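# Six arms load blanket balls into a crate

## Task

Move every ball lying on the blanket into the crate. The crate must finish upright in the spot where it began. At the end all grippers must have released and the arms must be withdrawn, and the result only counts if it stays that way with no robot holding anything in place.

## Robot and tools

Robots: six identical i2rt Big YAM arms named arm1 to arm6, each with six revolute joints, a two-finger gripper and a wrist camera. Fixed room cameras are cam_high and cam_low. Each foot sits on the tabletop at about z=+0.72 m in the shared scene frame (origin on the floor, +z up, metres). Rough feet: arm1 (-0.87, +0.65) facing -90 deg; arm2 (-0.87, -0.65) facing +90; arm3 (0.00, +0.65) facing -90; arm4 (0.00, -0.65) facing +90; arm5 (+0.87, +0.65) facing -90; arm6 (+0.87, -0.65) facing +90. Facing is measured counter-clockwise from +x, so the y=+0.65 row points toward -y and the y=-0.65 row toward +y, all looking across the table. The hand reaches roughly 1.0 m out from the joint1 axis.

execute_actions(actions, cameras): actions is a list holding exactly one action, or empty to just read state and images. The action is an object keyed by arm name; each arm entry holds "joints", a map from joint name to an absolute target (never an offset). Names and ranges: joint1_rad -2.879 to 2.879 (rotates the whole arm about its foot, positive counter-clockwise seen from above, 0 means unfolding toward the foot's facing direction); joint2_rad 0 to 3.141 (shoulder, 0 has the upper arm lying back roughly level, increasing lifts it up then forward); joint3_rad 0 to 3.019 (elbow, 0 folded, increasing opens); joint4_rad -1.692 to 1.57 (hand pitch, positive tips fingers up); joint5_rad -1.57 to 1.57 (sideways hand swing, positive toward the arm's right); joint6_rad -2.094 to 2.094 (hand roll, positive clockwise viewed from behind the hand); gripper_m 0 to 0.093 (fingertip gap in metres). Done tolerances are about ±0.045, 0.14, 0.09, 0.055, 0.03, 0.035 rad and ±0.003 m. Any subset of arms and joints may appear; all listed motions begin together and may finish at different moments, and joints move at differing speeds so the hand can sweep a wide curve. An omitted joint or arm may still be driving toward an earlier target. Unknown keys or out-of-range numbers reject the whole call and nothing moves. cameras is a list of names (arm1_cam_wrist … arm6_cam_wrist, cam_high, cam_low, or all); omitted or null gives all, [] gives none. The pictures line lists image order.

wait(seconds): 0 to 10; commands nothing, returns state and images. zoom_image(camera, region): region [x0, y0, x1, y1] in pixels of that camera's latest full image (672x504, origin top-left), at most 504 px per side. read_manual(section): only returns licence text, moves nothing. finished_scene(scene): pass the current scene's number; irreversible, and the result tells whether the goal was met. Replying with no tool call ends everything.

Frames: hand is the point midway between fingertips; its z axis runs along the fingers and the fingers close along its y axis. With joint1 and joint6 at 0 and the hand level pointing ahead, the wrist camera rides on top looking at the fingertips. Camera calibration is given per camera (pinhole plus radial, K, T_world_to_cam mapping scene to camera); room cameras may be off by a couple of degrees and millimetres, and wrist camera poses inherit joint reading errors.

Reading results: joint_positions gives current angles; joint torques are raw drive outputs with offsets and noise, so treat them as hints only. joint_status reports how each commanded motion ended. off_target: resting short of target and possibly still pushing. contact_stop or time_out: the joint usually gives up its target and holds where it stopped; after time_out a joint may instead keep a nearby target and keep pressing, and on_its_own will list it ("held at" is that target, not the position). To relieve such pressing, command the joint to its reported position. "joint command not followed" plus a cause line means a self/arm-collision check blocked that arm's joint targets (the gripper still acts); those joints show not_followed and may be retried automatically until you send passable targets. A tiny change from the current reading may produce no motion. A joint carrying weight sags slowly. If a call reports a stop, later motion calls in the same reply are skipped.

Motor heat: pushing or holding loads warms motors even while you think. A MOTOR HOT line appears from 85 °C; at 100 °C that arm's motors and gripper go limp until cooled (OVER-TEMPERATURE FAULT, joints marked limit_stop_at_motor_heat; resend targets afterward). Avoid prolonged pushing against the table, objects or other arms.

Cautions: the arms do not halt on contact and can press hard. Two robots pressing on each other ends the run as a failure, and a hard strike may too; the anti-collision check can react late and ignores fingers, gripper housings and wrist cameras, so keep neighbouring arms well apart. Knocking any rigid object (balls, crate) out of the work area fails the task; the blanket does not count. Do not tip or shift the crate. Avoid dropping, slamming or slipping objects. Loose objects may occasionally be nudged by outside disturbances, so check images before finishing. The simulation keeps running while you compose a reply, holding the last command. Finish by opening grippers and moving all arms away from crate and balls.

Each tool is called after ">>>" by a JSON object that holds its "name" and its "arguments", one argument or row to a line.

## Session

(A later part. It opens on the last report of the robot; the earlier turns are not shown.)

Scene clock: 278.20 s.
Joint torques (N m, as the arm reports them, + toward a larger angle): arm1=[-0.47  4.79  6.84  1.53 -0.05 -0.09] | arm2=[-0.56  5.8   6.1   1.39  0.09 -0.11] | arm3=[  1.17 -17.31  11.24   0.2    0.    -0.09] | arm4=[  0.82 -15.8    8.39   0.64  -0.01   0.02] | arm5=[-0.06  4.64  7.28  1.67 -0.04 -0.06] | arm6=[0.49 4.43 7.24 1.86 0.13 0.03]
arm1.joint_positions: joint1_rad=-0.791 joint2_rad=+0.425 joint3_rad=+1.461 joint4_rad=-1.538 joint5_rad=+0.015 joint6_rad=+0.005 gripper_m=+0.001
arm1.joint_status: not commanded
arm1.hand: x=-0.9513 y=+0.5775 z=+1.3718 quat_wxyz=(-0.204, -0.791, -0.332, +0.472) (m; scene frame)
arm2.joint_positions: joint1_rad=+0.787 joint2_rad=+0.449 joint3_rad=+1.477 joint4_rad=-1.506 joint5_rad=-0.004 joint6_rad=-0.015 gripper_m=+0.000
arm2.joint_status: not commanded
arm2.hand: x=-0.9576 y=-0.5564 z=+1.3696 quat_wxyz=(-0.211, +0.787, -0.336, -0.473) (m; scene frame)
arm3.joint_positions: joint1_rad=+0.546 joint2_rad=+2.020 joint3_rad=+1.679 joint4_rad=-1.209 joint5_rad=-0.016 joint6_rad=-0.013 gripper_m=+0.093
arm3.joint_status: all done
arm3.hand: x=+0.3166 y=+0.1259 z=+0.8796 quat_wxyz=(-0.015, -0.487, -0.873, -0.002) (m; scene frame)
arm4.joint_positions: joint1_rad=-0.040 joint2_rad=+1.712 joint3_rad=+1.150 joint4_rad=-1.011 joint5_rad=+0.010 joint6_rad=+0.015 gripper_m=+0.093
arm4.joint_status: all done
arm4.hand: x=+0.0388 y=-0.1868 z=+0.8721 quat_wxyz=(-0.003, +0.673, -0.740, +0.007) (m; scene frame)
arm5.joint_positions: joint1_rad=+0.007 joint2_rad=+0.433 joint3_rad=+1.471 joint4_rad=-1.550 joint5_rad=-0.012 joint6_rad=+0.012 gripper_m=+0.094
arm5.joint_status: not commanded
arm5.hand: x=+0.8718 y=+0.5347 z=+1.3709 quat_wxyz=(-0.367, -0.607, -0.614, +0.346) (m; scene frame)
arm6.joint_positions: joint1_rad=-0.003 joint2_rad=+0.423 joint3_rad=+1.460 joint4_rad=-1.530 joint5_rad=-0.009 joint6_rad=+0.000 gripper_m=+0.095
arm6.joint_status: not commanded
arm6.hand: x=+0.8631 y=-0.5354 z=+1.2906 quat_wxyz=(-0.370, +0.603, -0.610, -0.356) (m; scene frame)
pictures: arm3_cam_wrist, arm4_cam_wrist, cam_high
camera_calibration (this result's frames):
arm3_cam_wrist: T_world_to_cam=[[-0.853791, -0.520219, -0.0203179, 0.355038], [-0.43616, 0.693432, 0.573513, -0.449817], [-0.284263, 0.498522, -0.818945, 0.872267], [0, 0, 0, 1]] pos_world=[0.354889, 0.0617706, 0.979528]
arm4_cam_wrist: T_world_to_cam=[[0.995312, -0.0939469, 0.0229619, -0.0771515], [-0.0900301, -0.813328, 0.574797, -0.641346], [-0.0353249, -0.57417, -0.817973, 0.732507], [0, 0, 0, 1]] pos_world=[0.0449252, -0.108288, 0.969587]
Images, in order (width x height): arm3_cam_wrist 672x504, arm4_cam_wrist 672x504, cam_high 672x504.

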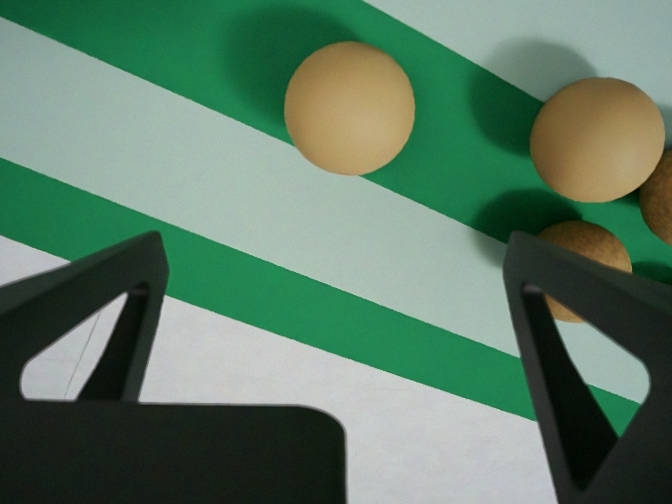

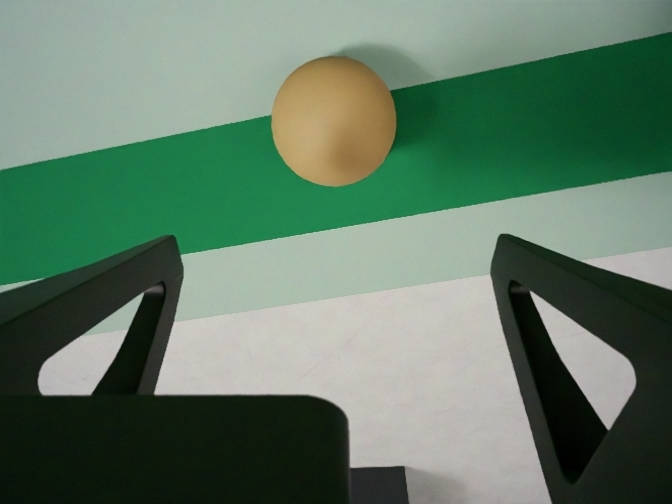

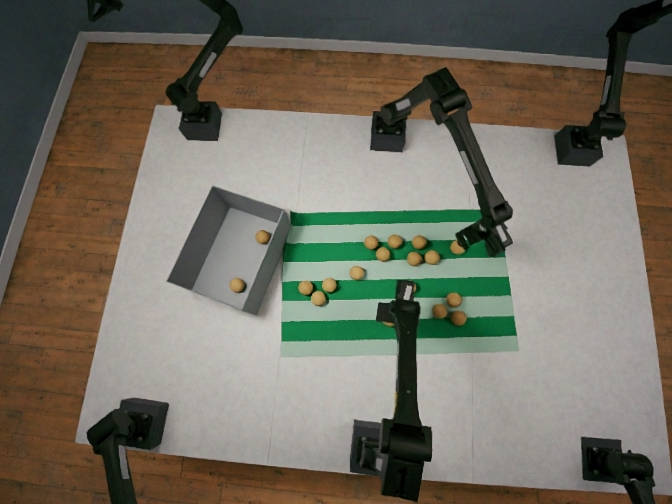

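>>> {"name": "execute_actions", "arguments": {
  "actions": [
    {"arm3":{"joints":{"joint1_rad":0.539,"joint2_rad":2.193,"joint3_rad":1.59,"joint4_rad":-0.968}},"arm4":{"joints":{"joint1_rad":-0.04,"joint2_rad":1.938,"joint3_rad":1.068,"joint4_rad":-0.701}}}
  ],
  "cameras": []
}}

>>> {"name": "execute_actions", "arguments": {
  "actions": [
    {"arm3":{"joints":{"gripper_m":0.045}},"arm4":{"joints":{"gripper_m":0.045}}}
  ],
  "cameras": ["arm3_cam_wrist","arm4_cam_wrist"]
}}

>>> {"name": "execute_actions", "arguments": {
  "actions": [
    {"arm3":{"joints":{"joint2_rad":1.5,"joint3_rad":2.11,"joint4_rad":-1.158}},"arm4":{"joints":{"joint2_rad":1.5,"joint3_rad":2.262,"joint4_rad":-1.203}}}
  ],
  "cameras": []
}}

>>> {"name": "execute_actions", "arguments": {
  "actions": [
    {"arm3":{"joints":{"joint1_rad":-0.75,"joint2_rad":2.25}},"arm4":{"joints":{"joint1_rad":0.878,"joint2_rad":2.34}}}
  ],
  "cameras": ["cam_high"]
}}

Scene clock: 301.10 s.
Joint torques (N m, as the arm reports them, + toward a larger angle): arm1=[-0.64  4.61  6.77  1.6  -0.05 -0.08] | arm2=[-0.58  5.8   6.11  1.41  0.09 -0.11] | arm3=[  1.2  -18.78   9.67   1.21  -0.05  -0.11] | arm4=[  0.22 -16.51   6.56   0.93   0.05   0.02] | arm5=[-0.25  4.7   7.3   1.67 -0.05 -0.06] | arm6=[1.03 4.45 7.13 1.73 0.07 0.04]
arm1.joint_positions: joint1_rad=-0.791 joint2_rad=+0.425 joint3_rad=+1.461 joint4_rad=-1.538 joint5_rad=+0.015 joint6_rad=+0.005 gripper_m=+0.001
arm1.joint_status: not commanded
arm1.hand: x=-0.9513 y=+0.5775 z=+1.3718 quat_wxyz=(-0.204, -0.791, -0.332, +0.472) (m; scene frame)
arm2.joint_positions: joint1_rad=+0.787 joint2_rad=+0.449 joint3_rad=+1.477 joint4_rad=-1.506 joint5_rad=-0.004 joint6_rad=-0.015 gripper_m=+0.000
arm2.joint_status: not commanded
arm2.hand: x=-0.9576 y=-0.5564 z=+1.3696 quat_wxyz=(-0.211, +0.787, -0.336, -0.473) (m; scene frame)
arm3.joint_positions: joint1_rad=+0.546 joint2_rad=+2.181 joint3_rad=+1.583 joint4_rad=-0.981 joint5_rad=-0.014 joint6_rad=-0.013 gripper_m=+0.093
arm3.joint_status: all done
arm3.hand: x=+0.3142 y=+0.1291 z=+0.7519 quat_wxyz=(-0.002, -0.487, -0.873, -0.008) (m; scene frame)
arm4.joint_positions: joint1_rad=-0.040 joint2_rad=+1.940 joint3_rad=+1.071 joint4_rad=-0.710 joint5_rad=+0.009 joint6_rad=+0.015 gripper_m=+0.093
arm4.joint_status: all done
arm4.hand: x=+0.0393 y=-0.1855 z=+0.7472 quat_wxyz=(-0.001, +0.673, -0.740, +0.008) (m; scene frame)
arm5.joint_positions: joint1_rad=+0.007 joint2_rad=+0.433 joint3_rad=+1.471 joint4_rad=-1.550 joint5_rad=-0.012 joint6_rad=+0.012 gripper_m=+0.094
arm5.joint_status: not commanded
arm5.hand: x=+0.8718 y=+0.5347 z=+1.3709 quat_wxyz=(-0.367, -0.607, -0.614, +0.346) (m; scene frame)
arm6.joint_positions: joint1_rad=-0.003 joint2_rad=+0.423 joint3_rad=+1.460 joint4_rad=-1.530 joint5_rad=-0.009 joint6_rad=+0.000 gripper_m=+0.095
arm6.joint_status: not commanded
arm6.hand: x=+0.8631 y=-0.5354 z=+1.2906 quat_wxyz=(-0.370, +0.603, -0.610, -0.356) (m; scene frame)
pictures: none
No camera images: the call's "cameras" was empty. Leave "cameras" out to get every camera's image.

Scene clock: 301.70 s.
Joint torques (N m, as the arm reports them, + toward a larger angle): arm1=[-0.56  4.69  6.82  1.54 -0.03 -0.1 ] | arm2=[-0.55  5.75  6.11  1.41  0.09 -0.11] | arm3=[  1.15 -18.47   9.57   1.3   -0.04  -0.11] | arm4=[  0.33 -17.1    6.36   0.85   0.03   0.03] | arm5=[-0.1   4.69  7.29  1.68 -0.04 -0.06] | arm6=[0.54 4.1  7.19 1.83 0.11 0.03]
arm1.joint_positions: joint1_rad=-0.791 joint2_rad=+0.425 joint3_rad=+1.461 joint4_rad=-1.538 joint5_rad=+0.015 joint6_rad=+0.005 gripper_m=+0.001
arm1.joint_status: not commanded
arm1.hand: x=-0.9513 y=+0.5775 z=+1.3718 quat_wxyz=(-0.204, -0.791, -0.332, +0.472) (m; scene frame)
arm2.joint_positions: joint1_rad=+0.787 joint2_rad=+0.449 joint3_rad=+1.477 joint4_rad=-1.506 joint5_rad=-0.004 joint6_rad=-0.015 gripper_m=+0.000
arm2.joint_status: not commanded
arm2.hand: x=-0.9576 y=-0.5564 z=+1.3696 quat_wxyz=(-0.211, +0.787, -0.336, -0.473) (m; scene frame)
arm3.joint_positions: joint1_rad=+0.546 joint2_rad=+2.181 joint3_rad=+1.583 joint4_rad=-0.981 joint5_rad=-0.013 joint6_rad=-0.013 gripper_m=+0.057
arm3.joint_status: gripper_m off_target (ended at +0.057, target +0.045)
arm3.hand: x=+0.3141 y=+0.1291 z=+0.7519 quat_wxyz=(-0.002, -0.487, -0.873, -0.008) (m; scene frame)
arm4.joint_positions: joint1_rad=-0.040 joint2_rad=+1.940 joint3_rad=+1.071 joint4_rad=-0.710 joint5_rad=+0.009 joint6_rad=+0.015 gripper_m=+0.056
arm4.joint_status: gripper_m off_target (ended at +0.056, target +0.045)
arm4.hand: x=+0.0393 y=-0.1855 z=+0.7472 quat_wxyz=(-0.001, +0.673, -0.740, +0.008) (m; scene frame)
arm5.joint_positions: joint1_rad=+0.007 joint2_rad=+0.433 joint3_rad=+1.471 joint4_rad=-1.550 joint5_rad=-0.012 joint6_rad=+0.012 gripper_m=+0.094
arm5.joint_status: not commanded
arm5.hand: x=+0.8718 y=+0.5347 z=+1.3709 quat_wxyz=(-0.367, -0.607, -0.614, +0.346) (m; scene frame)
arm6.joint_positions: joint1_rad=-0.003 joint2_rad=+0.423 joint3_rad=+1.460 joint4_rad=-1.530 joint5_rad=-0.009 joint6_rad=+0.000 gripper_m=+0.095
arm6.joint_status: not commanded
arm6.hand: x=+0.8631 y=-0.5354 z=+1.2906 quat_wxyz=(-0.370, +0.603, -0.610, -0.356) (m; scene frame)
pictures: arm3_cam_wrist, arm4_cam_wrist
camera_calibration (this result's frames):
arm3_cam_wrist: T_world_to_cam=[[-0.854483, -0.51916, -0.0182314, 0.350483], [-0.425806, 0.679865, 0.597053, -0.399005], [-0.297571, 0.517935, -0.801994, 0.754311], [0, 0, 0, 1]] pos_world=[0.354045, 0.0625428, 0.84957]
arm4_cam_wrist: T_world_to_cam=[[0.995344, -0.0938647, 0.0218966, -0.0738901], [-0.0891563, -0.810305, 0.579186, -0.57122], [-0.0366222, -0.578441, -0.814901, 0.628057], [0, 0, 0, 1]] pos_world=[0.045619, -0.106505, 0.844265]
Images, in order (width x height): arm3_cam_wrist 672x504, arm4_cam_wrist 672x504.

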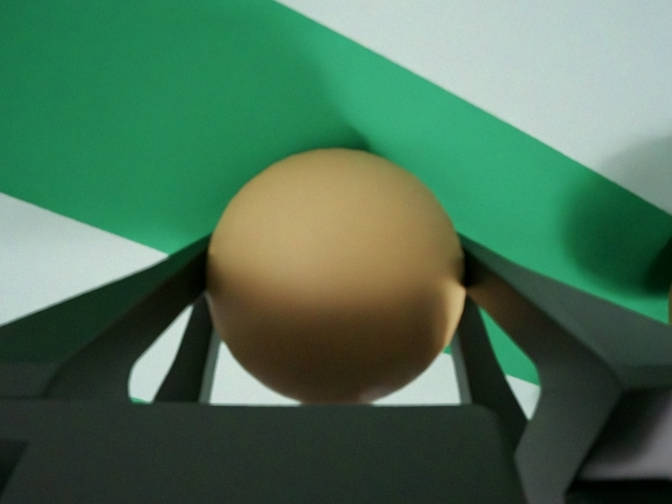

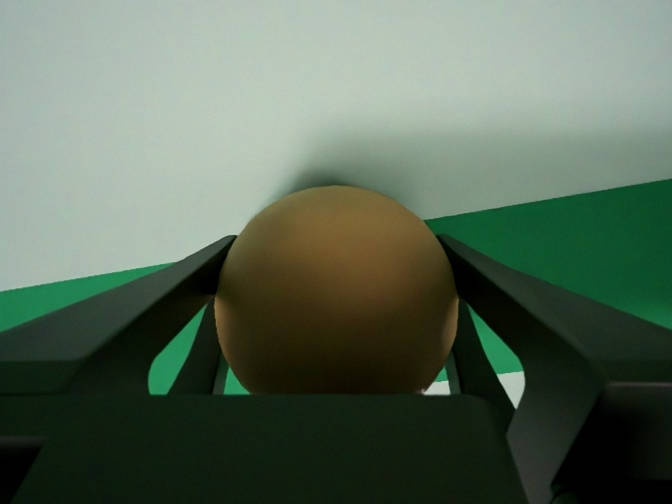

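Scene clock: 304.03 s.
Joint torques (N m, as the arm reports them, + toward a larger angle): arm1=[-0.51  4.46  6.84  1.57 -0.02 -0.09] | arm2=[-0.6   5.79  6.11  1.39  0.08 -0.12] | arm3=[  1.29 -10.5   12.91   2.06  -0.08  -0.13] | arm4=[  0.26 -12.21  13.78   1.87   0.03   0.02] | arm5=[-0.24  4.75  7.29  1.68 -0.04 -0.06] | arm6=[0.28 4.18 7.21 1.8  0.12 0.03]
arm1.joint_positions: joint1_rad=-0.791 joint2_rad=+0.425 joint3_rad=+1.461 joint4_rad=-1.538 joint5_rad=+0.015 joint6_rad=+0.005 gripper_m=+0.001
arm1.joint_status: not commanded
arm1.hand: x=-0.9513 y=+0.5775 z=+1.3718 quat_wxyz=(-0.204, -0.791, -0.332, +0.472) (m; scene frame)
arm2.joint_positions: joint1_rad=+0.787 joint2_rad=+0.449 joint3_rad=+1.477 joint4_rad=-1.506 joint5_rad=-0.004 joint6_rad=-0.015 gripper_m=+0.000
arm2.joint_status: not commanded
arm2.hand: x=-0.9576 y=-0.5564 z=+1.3696 quat_wxyz=(-0.211, +0.787, -0.336, -0.473) (m; scene frame)
arm3.joint_positions: joint1_rad=+0.546 joint2_rad=+1.486 joint3_rad=+2.085 joint4_rad=-1.149 joint5_rad=-0.013 joint6_rad=-0.013 gripper_m=+0.057
arm3.joint_status: all done
arm3.hand: x=+0.2981 y=+0.1523 z=+1.4110 quat_wxyz=(-0.428, -0.423, -0.762, +0.238) (m; scene frame)
arm4.joint_positions: joint1_rad=-0.040 joint2_rad=+1.499 joint3_rad=+2.218 joint4_rad=-1.197 joint5_rad=+0.009 joint6_rad=+0.015 gripper_m=+0.056
arm4.joint_status: all done
arm4.hand: x=+0.0438 y=-0.0826 z=+1.4770 quat_wxyz=(-0.383, +0.575, -0.633, -0.351) (m; scene frame)
arm5.joint_positions: joint1_rad=+0.007 joint2_rad=+0.433 joint3_rad=+1.471 joint4_rad=-1.550 joint5_rad=-0.012 joint6_rad=+0.012 gripper_m=+0.094
arm5.joint_status: not commanded
arm5.hand: x=+0.8718 y=+0.5347 z=+1.3709 quat_wxyz=(-0.367, -0.607, -0.614, +0.346) (m; scene frame)
arm6.joint_positions: joint1_rad=-0.003 joint2_rad=+0.423 joint3_rad=+1.460 joint4_rad=-1.530 joint5_rad=-0.009 joint6_rad=+0.000 gripper_m=+0.095
arm6.joint_status: not commanded
arm6.hand: x=+0.8631 y=-0.5354 z=+1.2906 quat_wxyz=(-0.370, +0.603, -0.610, -0.356) (m; scene frame)
pictures: none
No camera images: the call's "cameras" was empty. Leave "cameras" out to get every camera's image.

Scene clock: 306.10 s.
Joint torques (N m, as the arm reports them, + toward a larger angle): arm1=[-0.67  4.88  6.88  1.58 -0.02 -0.08] | arm2=[-0.58  5.76  6.09  1.41  0.09 -0.12] | arm3=[  1.56 -20.14  14.03   1.14  -0.11  -0.09] | arm4=[ -0.84 -25.35  10.03   0.51   0.21   0.08] | arm5=[-0.17  4.66  7.3   1.66 -0.04 -0.06] | arm6=[0.7  4.14 7.19 1.86 0.12 0.  ]
arm1.joint_positions: joint1_rad=-0.791 joint2_rad=+0.425 joint3_rad=+1.461 joint4_rad=-1.538 joint5_rad=+0.015 joint6_rad=+0.005 gripper_m=+0.001
arm1.joint_status: not commanded
arm1.hand: x=-0.9513 y=+0.5775 z=+1.3718 quat_wxyz=(-0.204, -0.791, -0.332, +0.472) (m; scene frame)
arm2.joint_positions: joint1_rad=+0.787 joint2_rad=+0.449 joint3_rad=+1.477 joint4_rad=-1.506 joint5_rad=-0.004 joint6_rad=-0.015 gripper_m=+0.000
arm2.joint_status: not commanded
arm2.hand: x=-0.9576 y=-0.5564 z=+1.3696 quat_wxyz=(-0.211, +0.787, -0.336, -0.473) (m; scene frame)
arm3.joint_positions: joint1_rad=-0.748 joint2_rad=+2.222 joint3_rad=+2.080 joint4_rad=-1.154 joint5_rad=-0.013 joint6_rad=-0.015 gripper_m=+0.057
arm3.joint_status: all done
arm3.hand: x=-0.5125 y=+0.1022 z=+0.9069 quat_wxyz=(-0.061, -0.906, -0.401, +0.122) (m; scene frame)
arm4.joint_positions: joint1_rad=+0.885 joint2_rad=+2.328 joint3_rad=+2.271 joint4_rad=-1.192 joint5_rad=+0.004 joint6_rad=+0.008 gripper_m=+0.055
arm4.joint_status: all done
arm4.hand: x=-0.5910 y=-0.1246 z=+0.9265 quat_wxyz=(-0.058, +0.922, -0.354, -0.147) (m; scene frame)
arm5.joint_positions: joint1_rad=+0.007 joint2_rad=+0.433 joint3_rad=+1.471 joint4_rad=-1.550 joint5_rad=-0.012 joint6_rad=+0.012 gripper_m=+0.094
arm5.joint_status: not commanded
arm5.hand: x=+0.8718 y=+0.5347 z=+1.3709 quat_wxyz=(-0.367, -0.607, -0.614, +0.346) (m; scene frame)
arm6.joint_positions: joint1_rad=-0.003 joint2_rad=+0.423 joint3_rad=+1.460 joint4_rad=-1.530 joint5_rad=-0.009 joint6_rad=+0.000 gripper_m=+0.095
arm6.joint_status: not commanded
arm6.hand: x=+0.8631 y=-0.5354 z=+1.2906 quat_wxyz=(-0.370, +0.603, -0.610, -0.356) (m; scene frame)
pictures: cam_high
Images, in order (width x height): cam_high 672x504.

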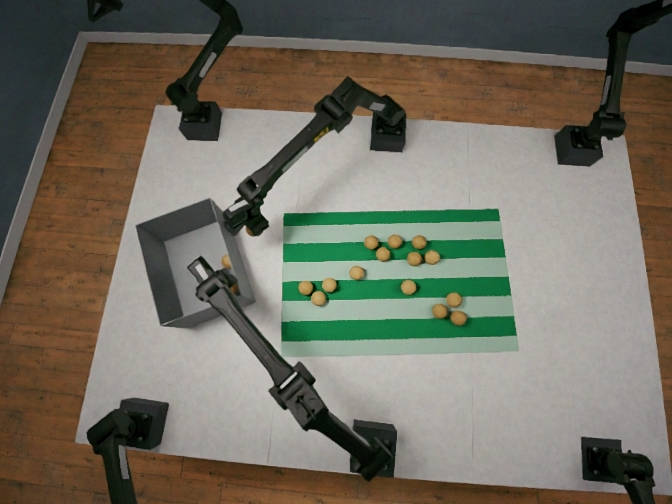

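>>> {"name": "execute_actions", "arguments": {
  "actions": [
    {"arm3":{"joints":{"joint2_rad":1.5}},"arm4":{"joints":{"joint2_rad":1.5}}}
  ],
  "cameras": ["cam_high","cam_low"]
}}

Scene clock: 317.80 s.
Joint torques (N m, as the arm reports them, + toward a larger angle): arm1=[-0.31  4.57  6.81  1.49 -0.04 -0.1 ] | arm2=[-0.59  5.75  6.11  1.4   0.09 -0.11] | arm3=[  1.58 -11.49  12.24   2.36  -0.14  -0.09] | arm4=[ -0.22 -12.     9.99   2.03   0.14   0.08] | arm5=[-0.17  4.67  7.27  1.67 -0.04 -0.06] | arm6=[0.09 4.19 7.24 1.95 0.11 0.01]
arm1.joint_positions: joint1_rad=-0.791 joint2_rad=+0.425 joint3_rad=+1.461 joint4_rad=-1.538 joint5_rad=+0.015 joint6_rad=+0.005 gripper_m=+0.001
arm1.joint_status: not commanded
arm1.hand: x=-0.9513 y=+0.5775 z=+1.3718 quat_wxyz=(-0.204, -0.791, -0.332, +0.472) (m; scene frame)
arm2.joint_positions: joint1_rad=+0.787 joint2_rad=+0.449 joint3_rad=+1.477 joint4_rad=-1.506 joint5_rad=-0.004 joint6_rad=-0.015 gripper_m=+0.000
arm2.joint_status: not commanded
arm2.hand: x=-0.9576 y=-0.5564 z=+1.3696 quat_wxyz=(-0.211, +0.787, -0.336, -0.473) (m; scene frame)
arm3.joint_positions: joint1_rad=-0.748 joint2_rad=+1.495 joint3_rad=+2.093 joint4_rad=-1.154 joint5_rad=-0.013 joint6_rad=-0.015 gripper_m=+0.057
arm3.joint_status: all done
arm3.hand: x=-0.4022 y=+0.2232 z=+1.4057 quat_wxyz=(-0.196, -0.799, -0.355, +0.443) (m; scene frame)
arm4.joint_positions: joint1_rad=+0.884 joint2_rad=+1.496 joint3_rad=+2.254 joint4_rad=-1.200 joint5_rad=+0.006 joint6_rad=+0.008 gripper_m=+0.055
arm4.joint_status: all done
arm4.hand: x=-0.4216 y=-0.2754 z=+1.4947 quat_wxyz=(-0.191, +0.789, -0.304, -0.498) (m; scene frame)
arm5.joint_positions: joint1_rad=+0.007 joint2_rad=+0.433 joint3_rad=+1.471 joint4_rad=-1.550 joint5_rad=-0.012 joint6_rad=+0.012 gripper_m=+0.094
arm5.joint_status: not commanded
arm5.hand: x=+0.8718 y=+0.5347 z=+1.3709 quat_wxyz=(-0.367, -0.607, -0.614, +0.346) (m; scene frame)
arm6.joint_positions: joint1_rad=-0.003 joint2_rad=+0.423 joint3_rad=+1.460 joint4_rad=-1.530 joint5_rad=-0.009 joint6_rad=+0.000 gripper_m=+0.095
arm6.joint_status: not commanded
arm6.hand: x=+0.8631 y=-0.5354 z=+1.2906 quat_wxyz=(-0.370, +0.603, -0.610, -0.356) (m; scene frame)
pictures: cam_high, cam_low
Images, in order (width x height): cam_high 672x504, cam_low 672x504.

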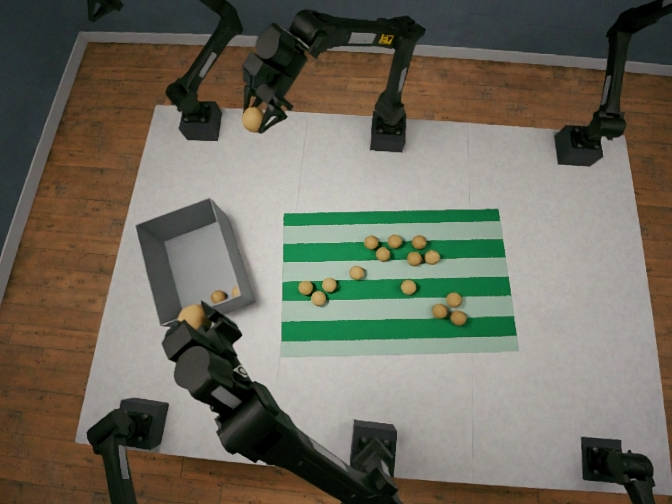

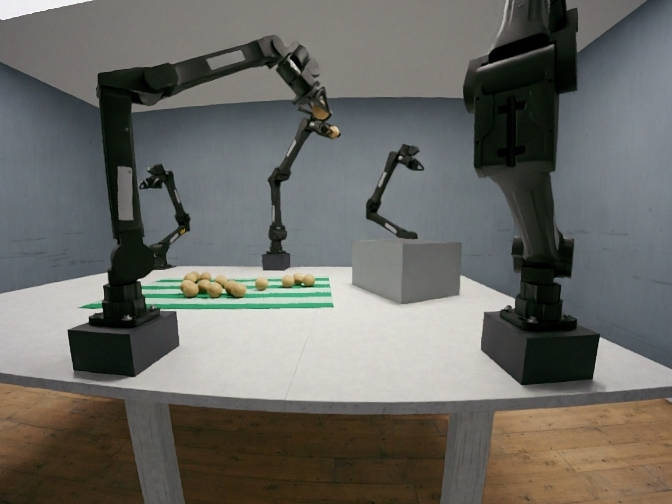

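>>> {"name": "zoom_image", "arguments": {
  "camera": "cam_high",
  "region": [120,180,280,340]
}}

Region (120, 180, 280, 340) of cam_high's 672x504 image, scaled by 3.150, with more detail than that image has.

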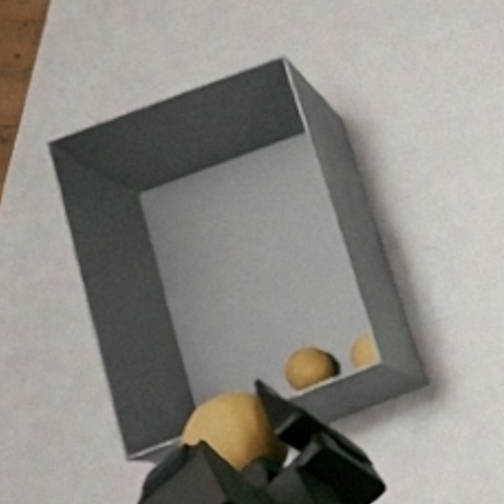

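>>> {"name": "execute_actions", "arguments": {
  "actions": [
    {"arm3":{"joints":{"joint1_rad":-0.2,"joint2_rad":1.2,"joint3_rad":1.5}},"arm4":{"joints":{"joint1_rad":0.2,"joint2_rad":1.2,"joint3_rad":1.5}}}
  ],
  "cameras": []
}}

>>> {"name": "execute_actions", "arguments": {
  "actions": [
    {"arm1":{"joints":{"joint1_rad":0.099,"joint2_rad":1.785,"joint3_rad":1.648,"joint4_rad":-1.434,"joint6_rad":1.22,"gripper_m":0.08}},"arm2":{"joints":{"joint1_rad":-0.478,"joint2_rad":1.558,"joint3_rad":1.392,"joint4_rad":-1.405,"joint6_rad":0.6,"gripper_m":0.08}}}
  ],
  "cameras": ["cam_high","arm1_cam_wrist","arm2_cam_wrist"]
}}

Scene clock: 357.17 s.
Joint torques (N m, as the arm reports them, + toward a larger angle): arm1=[-0.56  4.79  6.83  1.56 -0.03 -0.1 ] | arm2=[-0.55  5.76  6.11  1.39  0.09 -0.12] | arm3=[ 2.26 -8.67 12.66  1.86  0.02 -0.09] | arm4=[ 0.38 -9.2  11.33  1.62 -0.01  0.08] | arm5=[-0.15  4.64  7.27  1.69 -0.04 -0.07] | arm6=[0.28 5.2  7.1  1.75 0.07 0.02]
arm1.joint_positions: joint1_rad=-0.791 joint2_rad=+0.425 joint3_rad=+1.461 joint4_rad=-1.538 joint5_rad=+0.015 joint6_rad=+0.005 gripper_m=+0.001
arm1.joint_status: not commanded
arm1.hand: x=-0.9513 y=+0.5775 z=+1.3718 quat_wxyz=(-0.204, -0.791, -0.332, +0.472) (m; scene frame)
arm2.joint_positions: joint1_rad=+0.787 joint2_rad=+0.449 joint3_rad=+1.477 joint4_rad=-1.506 joint5_rad=-0.004 joint6_rad=-0.015 gripper_m=+0.000
arm2.joint_status: not commanded
arm2.hand: x=-0.9576 y=-0.5564 z=+1.3696 quat_wxyz=(-0.211, +0.787, -0.336, -0.473) (m; scene frame)
arm3.joint_positions: joint1_rad=-0.205 joint2_rad=+1.205 joint3_rad=+1.490 joint4_rad=-1.154 joint5_rad=-0.016 joint6_rad=-0.014 gripper_m=+0.057
arm3.joint_status: all done
arm3.hand: x=-0.0994 y=+0.1860 z=+1.2371 quat_wxyz=(-0.222, -0.725, -0.597, +0.263) (m; scene frame)
arm4.joint_positions: joint1_rad=+0.199 joint2_rad=+1.202 joint3_rad=+1.496 joint4_rad=-1.201 joint5_rad=+0.010 joint6_rad=+0.008 gripper_m=+0.055
arm4.joint_status: all done
arm4.hand: x=-0.0738 y=-0.1891 z=+1.2503 quat_wxyz=(-0.215, +0.717, -0.617, -0.243) (m; scene frame)
arm5.joint_positions: joint1_rad=+0.007 joint2_rad=+0.433 joint3_rad=+1.471 joint4_rad=-1.550 joint5_rad=-0.012 joint6_rad=+0.012 gripper_m=+0.094
arm5.joint_status: not commanded
arm5.hand: x=+0.8718 y=+0.5347 z=+1.3709 quat_wxyz=(-0.367, -0.607, -0.614, +0.346) (m; scene frame)
arm6.joint_positions: joint1_rad=-0.003 joint2_rad=+0.423 joint3_rad=+1.460 joint4_rad=-1.530 joint5_rad=-0.009 joint6_rad=+0.000 gripper_m=+0.095
arm6.joint_status: not commanded
arm6.hand: x=+0.8631 y=-0.5354 z=+1.2906 quat_wxyz=(-0.370, +0.603, -0.610, -0.356) (m; scene frame)
pictures: none
No camera images: the call's "cameras" was empty. Leave "cameras" out to get every camera's image.

Scene clock: 359.17 s.
Joint torques (N m, as the arm reports them, + toward a larger angle): arm1=[ -0.37 -14.1   10.46   0.21   0.13   0.03] | arm2=[ -1.42 -12.61   9.23   0.47   0.11   0.05] | arm3=[ 2.17 -8.59 12.69  1.83  0.02 -0.1 ] | arm4=[ 0.36 -9.5  11.45  1.61 -0.01  0.08] | arm5=[-0.15  4.65  7.28  1.68 -0.04 -0.06] | arm6=[0.99 4.41 7.19 1.75 0.14 0.01]
arm1.joint_positions: joint1_rad=+0.110 joint2_rad=+1.786 joint3_rad=+1.634 joint4_rad=-1.432 joint5_rad=+0.014 joint6_rad=+1.212 gripper_m=+0.080
arm1.joint_status: all done
arm1.hand: x=-0.7931 y=+0.1152 z=+1.0030 quat_wxyz=(-0.001, -0.968, -0.250, +0.008) (m; scene frame)
arm2.joint_positions: joint1_rad=-0.481 joint2_rad=+1.549 joint3_rad=+1.388 joint4_rad=-1.408 joint5_rad=-0.003 joint6_rad=+0.584 gripper_m=+0.080
arm2.joint_status: all done
arm2.hand: x=-0.6414 y=-0.2520 z=+1.0037 quat_wxyz=(-0.001, +0.230, -0.973, +0.000) (m; scene frame)
arm3.joint_positions: joint1_rad=-0.205 joint2_rad=+1.205 joint3_rad=+1.490 joint4_rad=-1.154 joint5_rad=-0.016 joint6_rad=-0.014 gripper_m=+0.057
arm3.joint_status: not commanded
arm3.hand: x=-0.0994 y=+0.1860 z=+1.2371 quat_wxyz=(-0.222, -0.725, -0.597, +0.263) (m; scene frame)
arm4.joint_positions: joint1_rad=+0.199 joint2_rad=+1.202 joint3_rad=+1.496 joint4_rad=-1.201 joint5_rad=+0.010 joint6_rad=+0.008 gripper_m=+0.055
arm4.joint_status: not commanded
arm4.hand: x=-0.0738 y=-0.1891 z=+1.2503 quat_wxyz=(-0.215, +0.717, -0.617, -0.243) (m; scene frame)
arm5.joint_positions: joint1_rad=+0.007 joint2_rad=+0.433 joint3_rad=+1.471 joint4_rad=-1.550 joint5_rad=-0.012 joint6_rad=+0.012 gripper_m=+0.094
arm5.joint_status: not commanded
arm5.hand: x=+0.8718 y=+0.5347 z=+1.3709 quat_wxyz=(-0.367, -0.607, -0.614, +0.346) (m; scene frame)
arm6.joint_positions: joint1_rad=-0.003 joint2_rad=+0.423 joint3_rad=+1.460 joint4_rad=-1.530 joint5_rad=-0.009 joint6_rad=+0.000 gripper_m=+0.095
arm6.joint_status: not commanded
arm6.hand: x=+0.8631 y=-0.5354 z=+1.2906 quat_wxyz=(-0.370, +0.603, -0.610, -0.356) (m; scene frame)
pictures: arm1_cam_wrist, arm2_cam_wrist, cam_high
camera_calibration (this result's frames):
arm1_cam_wrist: T_world_to_cam=[[-0.491186, 0.870891, -0.0169185, -0.472547], [0.713985, 0.413664, 0.564896, -0.0461474], [0.498961, 0.265389, -0.824989, 1.31833], [0, 0, 0, 1]] pos_world=[-0.856956, 0.0807548, 1.10568]
arm2_cam_wrist: T_world_to_cam=[[0.453066, -0.891462, 0.00509839, 0.0578596], [-0.719142, -0.362096, 0.593061, -1.14482], [-0.526845, -0.272362, -0.805141, 0.529379], [0, 0, 0, 1]] pos_world=[-0.570603, -0.218773, 1.10488]
Images, in order (width x height): arm1_cam_wrist 672x504, arm2_cam_wrist 672x504, cam_high 672x504.

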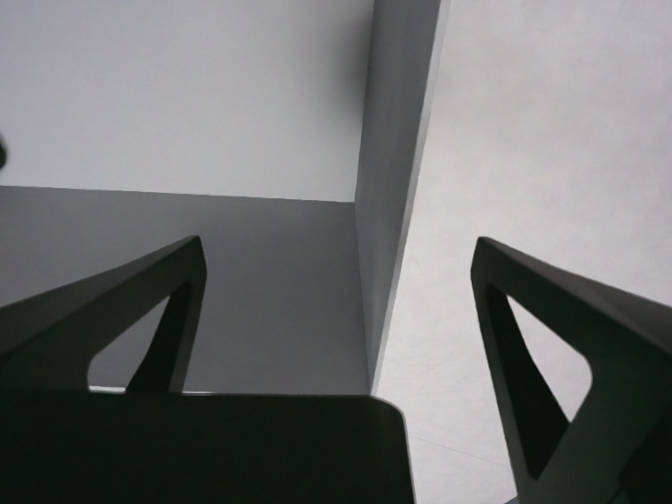

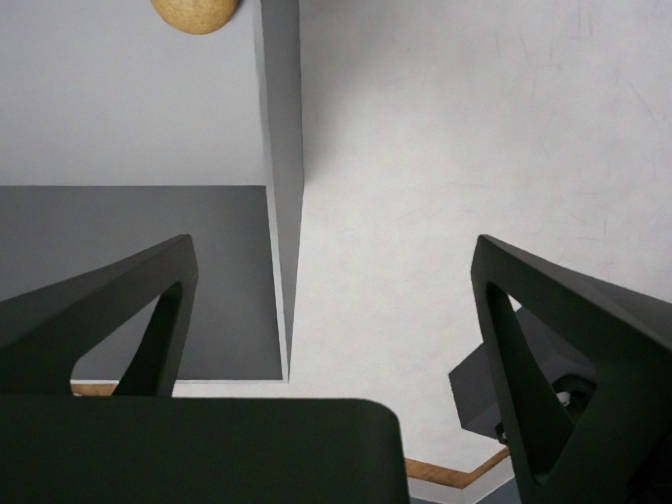

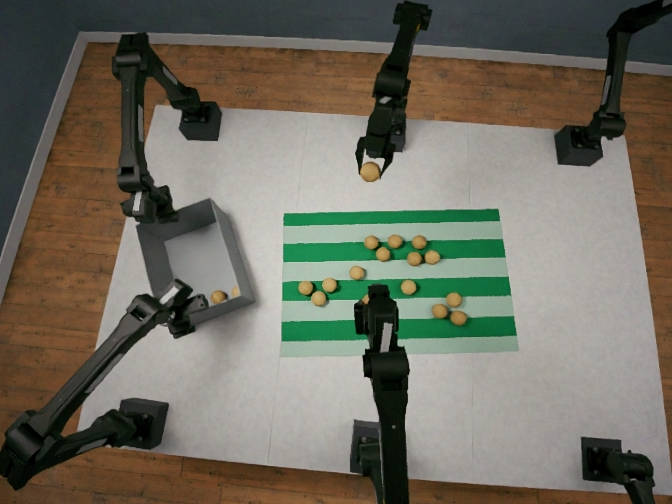

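>>> {"name": "execute_actions", "arguments": {
  "actions": [
    {"arm1":{"joints":{"joint1_rad":0.112,"joint2_rad":1.817,"joint3_rad":1.35,"joint4_rad":-1.104}},"arm2":{"joints":{"joint1_rad":-0.43,"joint2_rad":1.689,"joint3_rad":1.21,"joint4_rad":-1.092}}}
  ],
  "cameras": ["cam_high","arm1_cam_wrist","arm2_cam_wrist"]
}}

Scene clock: 382.00 s.
Joint torques (N m, as the arm reports them, + toward a larger angle): arm1=[  0.2  -14.15   8.08   0.59   0.09   0.04] | arm2=[ -0.84 -12.89   7.82   1.05   0.03   0.03] | arm3=[ 1.79 -8.63 12.64  1.9   0.02 -0.11] | arm4=[ 0.34 -9.53 11.44  1.61  0.    0.08] | arm5=[-0.17  4.63  7.28  1.69 -0.04 -0.07] | arm6=[0.93 4.48 7.1  1.71 0.06 0.  ]
arm1.joint_positions: joint1_rad=+0.110 joint2_rad=+1.814 joint3_rad=+1.354 joint4_rad=-1.113 joint5_rad=+0.015 joint6_rad=+1.213 gripper_m=+0.080
arm1.joint_status: all done
arm1.hand: x=-0.7966 y=+0.1359 z=+0.8868 quat_wxyz=(-0.006, -0.968, -0.250, +0.009) (m; scene frame)
arm2.joint_positions: joint1_rad=-0.439 joint2_rad=+1.672 joint3_rad=+1.214 joint4_rad=-1.109 joint5_rad=-0.001 joint6_rad=+0.585 gripper_m=+0.080
arm2.joint_status: all done
arm2.hand: x=-0.6521 y=-0.2321 z=+0.8857 quat_wxyz=(-0.002, +0.250, -0.968, +0.000) (m; scene frame)
arm3.joint_positions: joint1_rad=-0.205 joint2_rad=+1.205 joint3_rad=+1.490 joint4_rad=-1.154 joint5_rad=-0.016 joint6_rad=-0.014 gripper_m=+0.057
arm3.joint_status: not commanded
arm3.hand: x=-0.0994 y=+0.1860 z=+1.2371 quat_wxyz=(-0.222, -0.725, -0.597, +0.263) (m; scene frame)
arm4.joint_positions: joint1_rad=+0.199 joint2_rad=+1.202 joint3_rad=+1.496 joint4_rad=-1.201 joint5_rad=+0.010 joint6_rad=+0.008 gripper_m=+0.055
arm4.joint_status: not commanded
arm4.hand: x=-0.0738 y=-0.1891 z=+1.2503 quat_wxyz=(-0.215, +0.717, -0.617, -0.243) (m; scene frame)
arm5.joint_positions: joint1_rad=+0.007 joint2_rad=+0.433 joint3_rad=+1.471 joint4_rad=-1.550 joint5_rad=-0.012 joint6_rad=+0.012 gripper_m=+0.094
arm5.joint_status: not commanded
arm5.hand: x=+0.8718 y=+0.5347 z=+1.3709 quat_wxyz=(-0.367, -0.607, -0.614, +0.346) (m; scene frame)
arm6.joint_positions: joint1_rad=-0.003 joint2_rad=+0.423 joint3_rad=+1.460 joint4_rad=-1.530 joint5_rad=-0.009 joint6_rad=+0.000 gripper_m=+0.095
arm6.joint_status: not commanded
arm6.hand: x=+0.8631 y=-0.5354 z=+1.2906 quat_wxyz=(-0.370, +0.603, -0.610, -0.356) (m; scene frame)
pictures: arm1_cam_wrist, arm2_cam_wrist, cam_high
camera_calibration (this result's frames):
arm1_cam_wrist: T_world_to_cam=[[-0.49019, 0.871212, -0.0265034, -0.485014], [0.714203, 0.418907, 0.560741, 0.0165457], [0.499627, 0.255941, -0.827567, 1.22291], [0, 0, 0, 1]] pos_world=[-0.860563, 0.102628, 0.989904]
arm2_cam_wrist: T_world_to_cam=[[0.489059, -0.872235, 0.0052168, 0.108845], [-0.705147, -0.391838, 0.590957, -1.07129], [-0.513409, -0.292691, -0.806686, 0.439536], [0, 0, 0, 1]] pos_world=[-0.582985, -0.196185, 0.987085]
Images, in order (width x height): arm1_cam_wrist 672x504, arm2_cam_wrist 672x504, cam_high 672x504.

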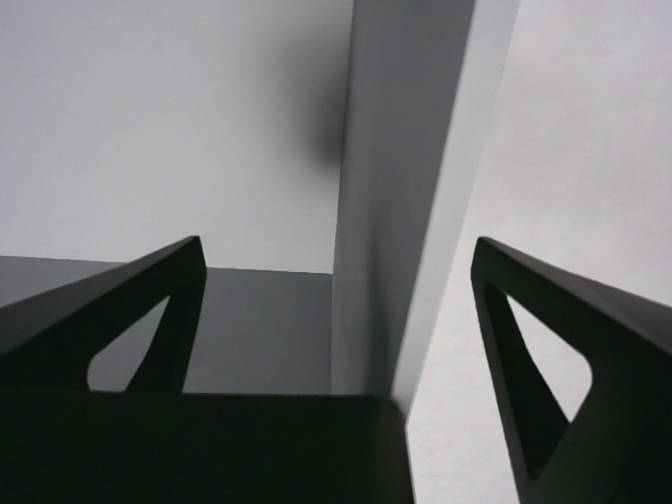

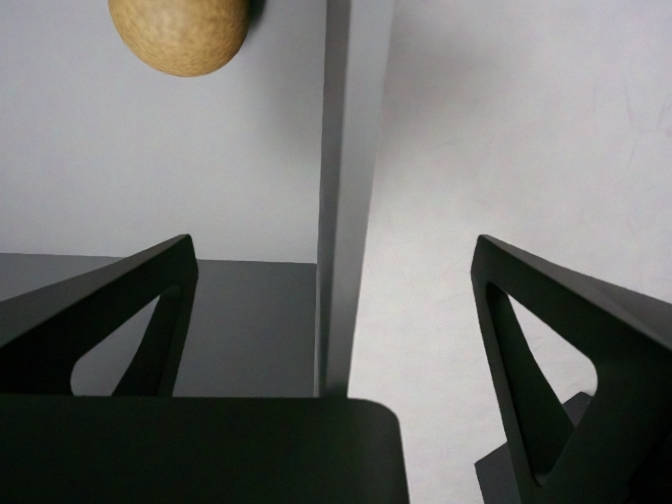

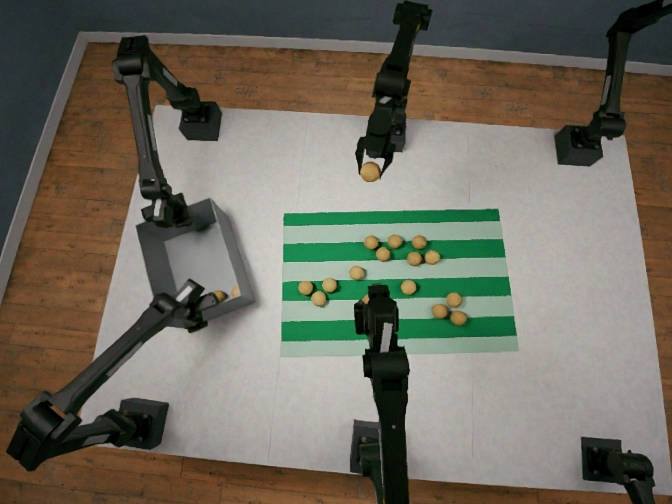

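>>> {"name": "execute_actions", "arguments": {
  "actions": [
    {"arm1":{"joints":{"gripper_m":0.0}},"arm2":{"joints":{"gripper_m":0.0}}}
  ],
  "cameras": []
}}

>>> {"name": "execute_actions", "arguments": {
  "actions": [
    {"arm1":{"joints":{"joint1_rad":0.383,"joint2_rad":1.718,"joint3_rad":1.21,"joint4_rad":-1.063,"joint6_rad":1.954}},"arm2":{"joints":{"joint1_rad":-0.422,"joint2_rad":1.715,"joint3_rad":1.244,"joint4_rad":-1.1,"joint6_rad":1.107}}}
  ],
  "cameras": ["cam_high","cam_low"]
}}

Scene clock: 391.83 s.
Joint torques (N m, as the arm reports them, + toward a larger angle): arm1=[  0.59 -13.77   8.57   0.75  -0.01  -0.28] | arm2=[ -0.83 -12.91   7.96   0.86  -0.04  -0.24] | arm3=[ 2.17 -8.84 12.62  1.9   0.04 -0.11] | arm4=[ 0.39 -9.52 11.44  1.61 -0.01  0.08] | arm5=[-0.15  4.7   7.29  1.69 -0.04 -0.06] | arm6=[0.61 4.1  7.14 1.8  0.09 0.03]
arm1.joint_positions: joint1_rad=+0.106 joint2_rad=+1.814 joint3_rad=+1.350 joint4_rad=-1.116 joint5_rad=+0.018 joint6_rad=+1.245 gripper_m=+0.003
arm1.joint_status: all done
arm1.hand: x=-0.7996 y=+0.1379 z=+0.8854 quat_wxyz=(-0.003, -0.973, -0.232, +0.010) (m; scene frame)
arm2.joint_positions: joint1_rad=-0.441 joint2_rad=+1.672 joint3_rad=+1.213 joint4_rad=-1.104 joint5_rad=+0.001 joint6_rad=+0.612 gripper_m=+0.002
arm2.joint_status: all done
arm2.hand: x=-0.6505 y=-0.2321 z=+0.8854 quat_wxyz=(-0.004, +0.236, -0.972, -0.001) (m; scene frame)
arm3.joint_positions: joint1_rad=-0.205 joint2_rad=+1.205 joint3_rad=+1.490 joint4_rad=-1.154 joint5_rad=-0.016 joint6_rad=-0.014 gripper_m=+0.057
arm3.joint_status: not commanded
arm3.hand: x=-0.0994 y=+0.1860 z=+1.2371 quat_wxyz=(-0.222, -0.725, -0.597, +0.263) (m; scene frame)
arm4.joint_positions: joint1_rad=+0.199 joint2_rad=+1.202 joint3_rad=+1.496 joint4_rad=-1.201 joint5_rad=+0.010 joint6_rad=+0.008 gripper_m=+0.055
arm4.joint_status: not commanded
arm4.hand: x=-0.0738 y=-0.1891 z=+1.2503 quat_wxyz=(-0.215, +0.717, -0.617, -0.243) (m; scene frame)
arm5.joint_positions: joint1_rad=+0.007 joint2_rad=+0.433 joint3_rad=+1.471 joint4_rad=-1.550 joint5_rad=-0.012 joint6_rad=+0.012 gripper_m=+0.094
arm5.joint_status: not commanded
arm5.hand: x=+0.8718 y=+0.5347 z=+1.3709 quat_wxyz=(-0.367, -0.607, -0.614, +0.346) (m; scene frame)
arm6.joint_positions: joint1_rad=-0.003 joint2_rad=+0.423 joint3_rad=+1.460 joint4_rad=-1.530 joint5_rad=-0.009 joint6_rad=+0.000 gripper_m=+0.095
arm6.joint_status: not commanded
arm6.hand: x=+0.8631 y=-0.5354 z=+1.2906 quat_wxyz=(-0.370, +0.603, -0.610, -0.356) (m; scene frame)
pictures: none
No camera images: the call's "cameras" was empty. Leave "cameras" out to get every camera's image.

Scene clock: 394.60 s.
Joint torques (N m, as the arm reports them, + toward a larger angle): arm1=[  1.86 -14.22   5.56  -0.56  -0.6    0.86] | arm2=[ -3.75 -13.56   7.95  -0.9    0.74   0.75] | arm3=[ 1.88 -8.8  12.61  1.89  0.02 -0.1 ] | arm4=[ 0.34 -9.48 11.44  1.6  -0.01  0.08] | arm5=[-0.18  4.66  7.28  1.68 -0.04 -0.06] | arm6=[0.76 3.86 7.12 1.69 0.12 0.03]
arm1.joint_positions: joint1_rad=+0.360 joint2_rad=+1.739 joint3_rad=+1.241 joint4_rad=-1.040 joint5_rad=+0.031 joint6_rad=+1.855 gripper_m=+0.003
arm1.joint_status: joint6_rad time_out (moved +0.610 of +0.709); the others done
arm1.on_its_own: joint6_rad reads +1.855 and still pushes toward +1.954 since a time_out
arm1.hand: x=-0.6840 y=+0.1916 z=+0.8840 quat_wxyz=(-0.029, -0.998, -0.056, +0.010) (m; scene frame)
arm2.joint_positions: joint1_rad=-0.392 joint2_rad=+1.699 joint3_rad=+1.249 joint4_rad=-1.068 joint5_rad=-0.017 joint6_rad=+1.021 gripper_m=+0.002
arm2.joint_status: joint6_rad time_out (moved +0.409 of +0.495); the others done
arm2.on_its_own: joint6_rad reads +1.021 and still pushes toward +1.107 since a time_out
arm2.hand: x=-0.6646 y=-0.2003 z=+0.8855 quat_wxyz=(-0.007, +0.058, -0.998, -0.026) (m; scene frame)
arm3.joint_positions: joint1_rad=-0.205 joint2_rad=+1.205 joint3_rad=+1.490 joint4_rad=-1.154 joint5_rad=-0.016 joint6_rad=-0.014 gripper_m=+0.057
arm3.joint_status: not commanded
arm3.hand: x=-0.0994 y=+0.1860 z=+1.2371 quat_wxyz=(-0.222, -0.725, -0.597, +0.263) (m; scene frame)
arm4.joint_positions: joint1_rad=+0.199 joint2_rad=+1.202 joint3_rad=+1.496 joint4_rad=-1.201 joint5_rad=+0.010 joint6_rad=+0.008 gripper_m=+0.055
arm4.joint_status: not commanded
arm4.hand: x=-0.0738 y=-0.1891 z=+1.2503 quat_wxyz=(-0.215, +0.717, -0.617, -0.243) (m; scene frame)
arm5.joint_positions: joint1_rad=+0.007 joint2_rad=+0.433 joint3_rad=+1.471 joint4_rad=-1.550 joint5_rad=-0.012 joint6_rad=+0.012 gripper_m=+0.094
arm5.joint_status: not commanded
arm5.hand: x=+0.8718 y=+0.5347 z=+1.3709 quat_wxyz=(-0.367, -0.607, -0.614, +0.346) (m; scene frame)
arm6.joint_positions: joint1_rad=-0.003 joint2_rad=+0.423 joint3_rad=+1.460 joint4_rad=-1.530 joint5_rad=-0.009 joint6_rad=+0.000 gripper_m=+0.095
arm6.joint_status: not commanded
arm6.hand: x=+0.8631 y=-0.5354 z=+1.2906 quat_wxyz=(-0.370, +0.603, -0.610, -0.356) (m; scene frame)
pictures: cam_high, cam_low
Images, in order (width x height): cam_high 672x504, cam_low 672x504.

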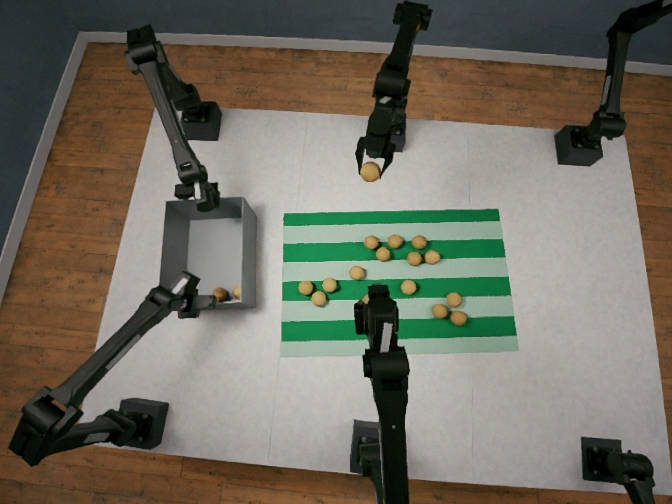

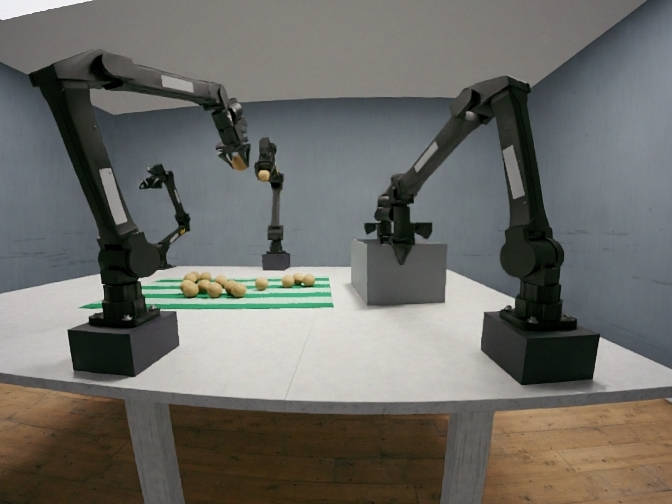

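>>> {"name": "execute_actions", "arguments": {
  "actions": [
    {"arm1":{"joints":{"joint1_rad":0.45,"joint2_rad":1.782,"joint3_rad":1.324,"joint4_rad":-1.113,"joint6_rad":2.0}},"arm2":{"joints":{"joint1_rad":-0.355,"joint2_rad":1.715,"joint3_rad":1.274,"joint4_rad":-1.13,"joint6_rad":1.157}}}
  ],
  "cameras": ["cam_high"]
}}

>>> {"name": "zoom_image", "arguments": {
  "camera": "cam_high",
  "region": [120,170,280,330]
}}

Scene clock: 408.93 s.
Joint torques (N m, as the arm reports them, + toward a larger angle): arm1=[  3.24 -12.84  11.13  -0.92  -0.47   0.  ] | arm2=[ -1.38 -13.62   9.95  -1.63   0.42   0.06] | arm3=[ 2.1  -8.86 12.6   1.85  0.04 -0.09] | arm4=[ 0.34 -9.57 11.44  1.61 -0.01  0.08] | arm5=[-0.14  4.74  7.28  1.69 -0.04 -0.06] | arm6=[0.32 4.2  7.3  1.66 0.13 0.  ]
arm1.joint_positions: joint1_rad=+0.409 joint2_rad=+1.774 joint3_rad=+1.293 joint4_rad=-1.083 joint5_rad=+0.028 joint6_rad=+1.995 gripper_m=+0.003
arm1.joint_status: all done
arm1.hand: x=-0.6568 y=+0.1931 z=+0.8850 quat_wxyz=(-0.018, -1.000, -0.011, +0.011) (m; scene frame)
arm2.joint_positions: joint1_rad=-0.358 joint2_rad=+1.701 joint3_rad=+1.253 joint4_rad=-1.081 joint5_rad=-0.009 joint6_rad=+1.139 gripper_m=+0.002
arm2.joint_status: all done
arm2.hand: x=-0.6793 y=-0.1953 z=+0.8860 quat_wxyz=(-0.006, +0.016, -1.000, -0.020) (m; scene frame)
arm3.joint_positions: joint1_rad=-0.205 joint2_rad=+1.205 joint3_rad=+1.490 joint4_rad=-1.154 joint5_rad=-0.016 joint6_rad=-0.014 gripper_m=+0.057
arm3.joint_status: not commanded
arm3.hand: x=-0.0994 y=+0.1860 z=+1.2371 quat_wxyz=(-0.222, -0.725, -0.597, +0.263) (m; scene frame)
arm4.joint_positions: joint1_rad=+0.199 joint2_rad=+1.202 joint3_rad=+1.496 joint4_rad=-1.201 joint5_rad=+0.010 joint6_rad=+0.008 gripper_m=+0.055
arm4.joint_status: not commanded
arm4.hand: x=-0.0738 y=-0.1891 z=+1.2503 quat_wxyz=(-0.215, +0.717, -0.617, -0.243) (m; scene frame)
arm5.joint_positions: joint1_rad=+0.007 joint2_rad=+0.433 joint3_rad=+1.471 joint4_rad=-1.550 joint5_rad=-0.012 joint6_rad=+0.012 gripper_m=+0.094
arm5.joint_status: not commanded
arm5.hand: x=+0.8718 y=+0.5347 z=+1.3709 quat_wxyz=(-0.367, -0.607, -0.614, +0.346) (m; scene frame)
arm6.joint_positions: joint1_rad=-0.003 joint2_rad=+0.423 joint3_rad=+1.460 joint4_rad=-1.530 joint5_rad=-0.009 joint6_rad=+0.000 gripper_m=+0.095
arm6.joint_status: not commanded
arm6.hand: x=+0.8631 y=-0.5354 z=+1.2906 quat_wxyz=(-0.370, +0.603, -0.610, -0.356) (m; scene frame)
pictures: cam_high
Images, in order (width x height): cam_high 672x504.

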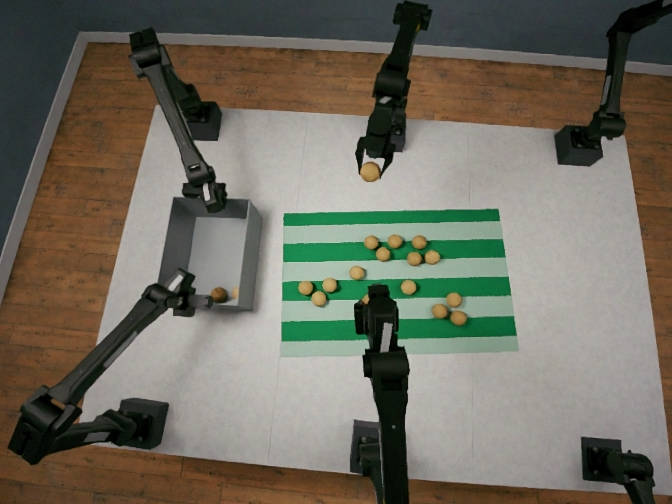

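Region (120, 170, 280, 330) of cam_high's 672x504 image, scaled by 3.150, with more detail than that image has.

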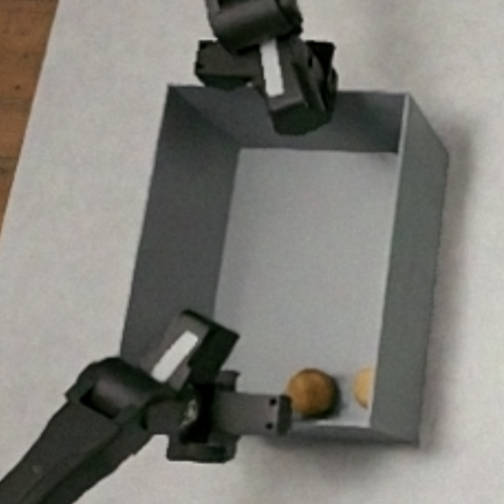

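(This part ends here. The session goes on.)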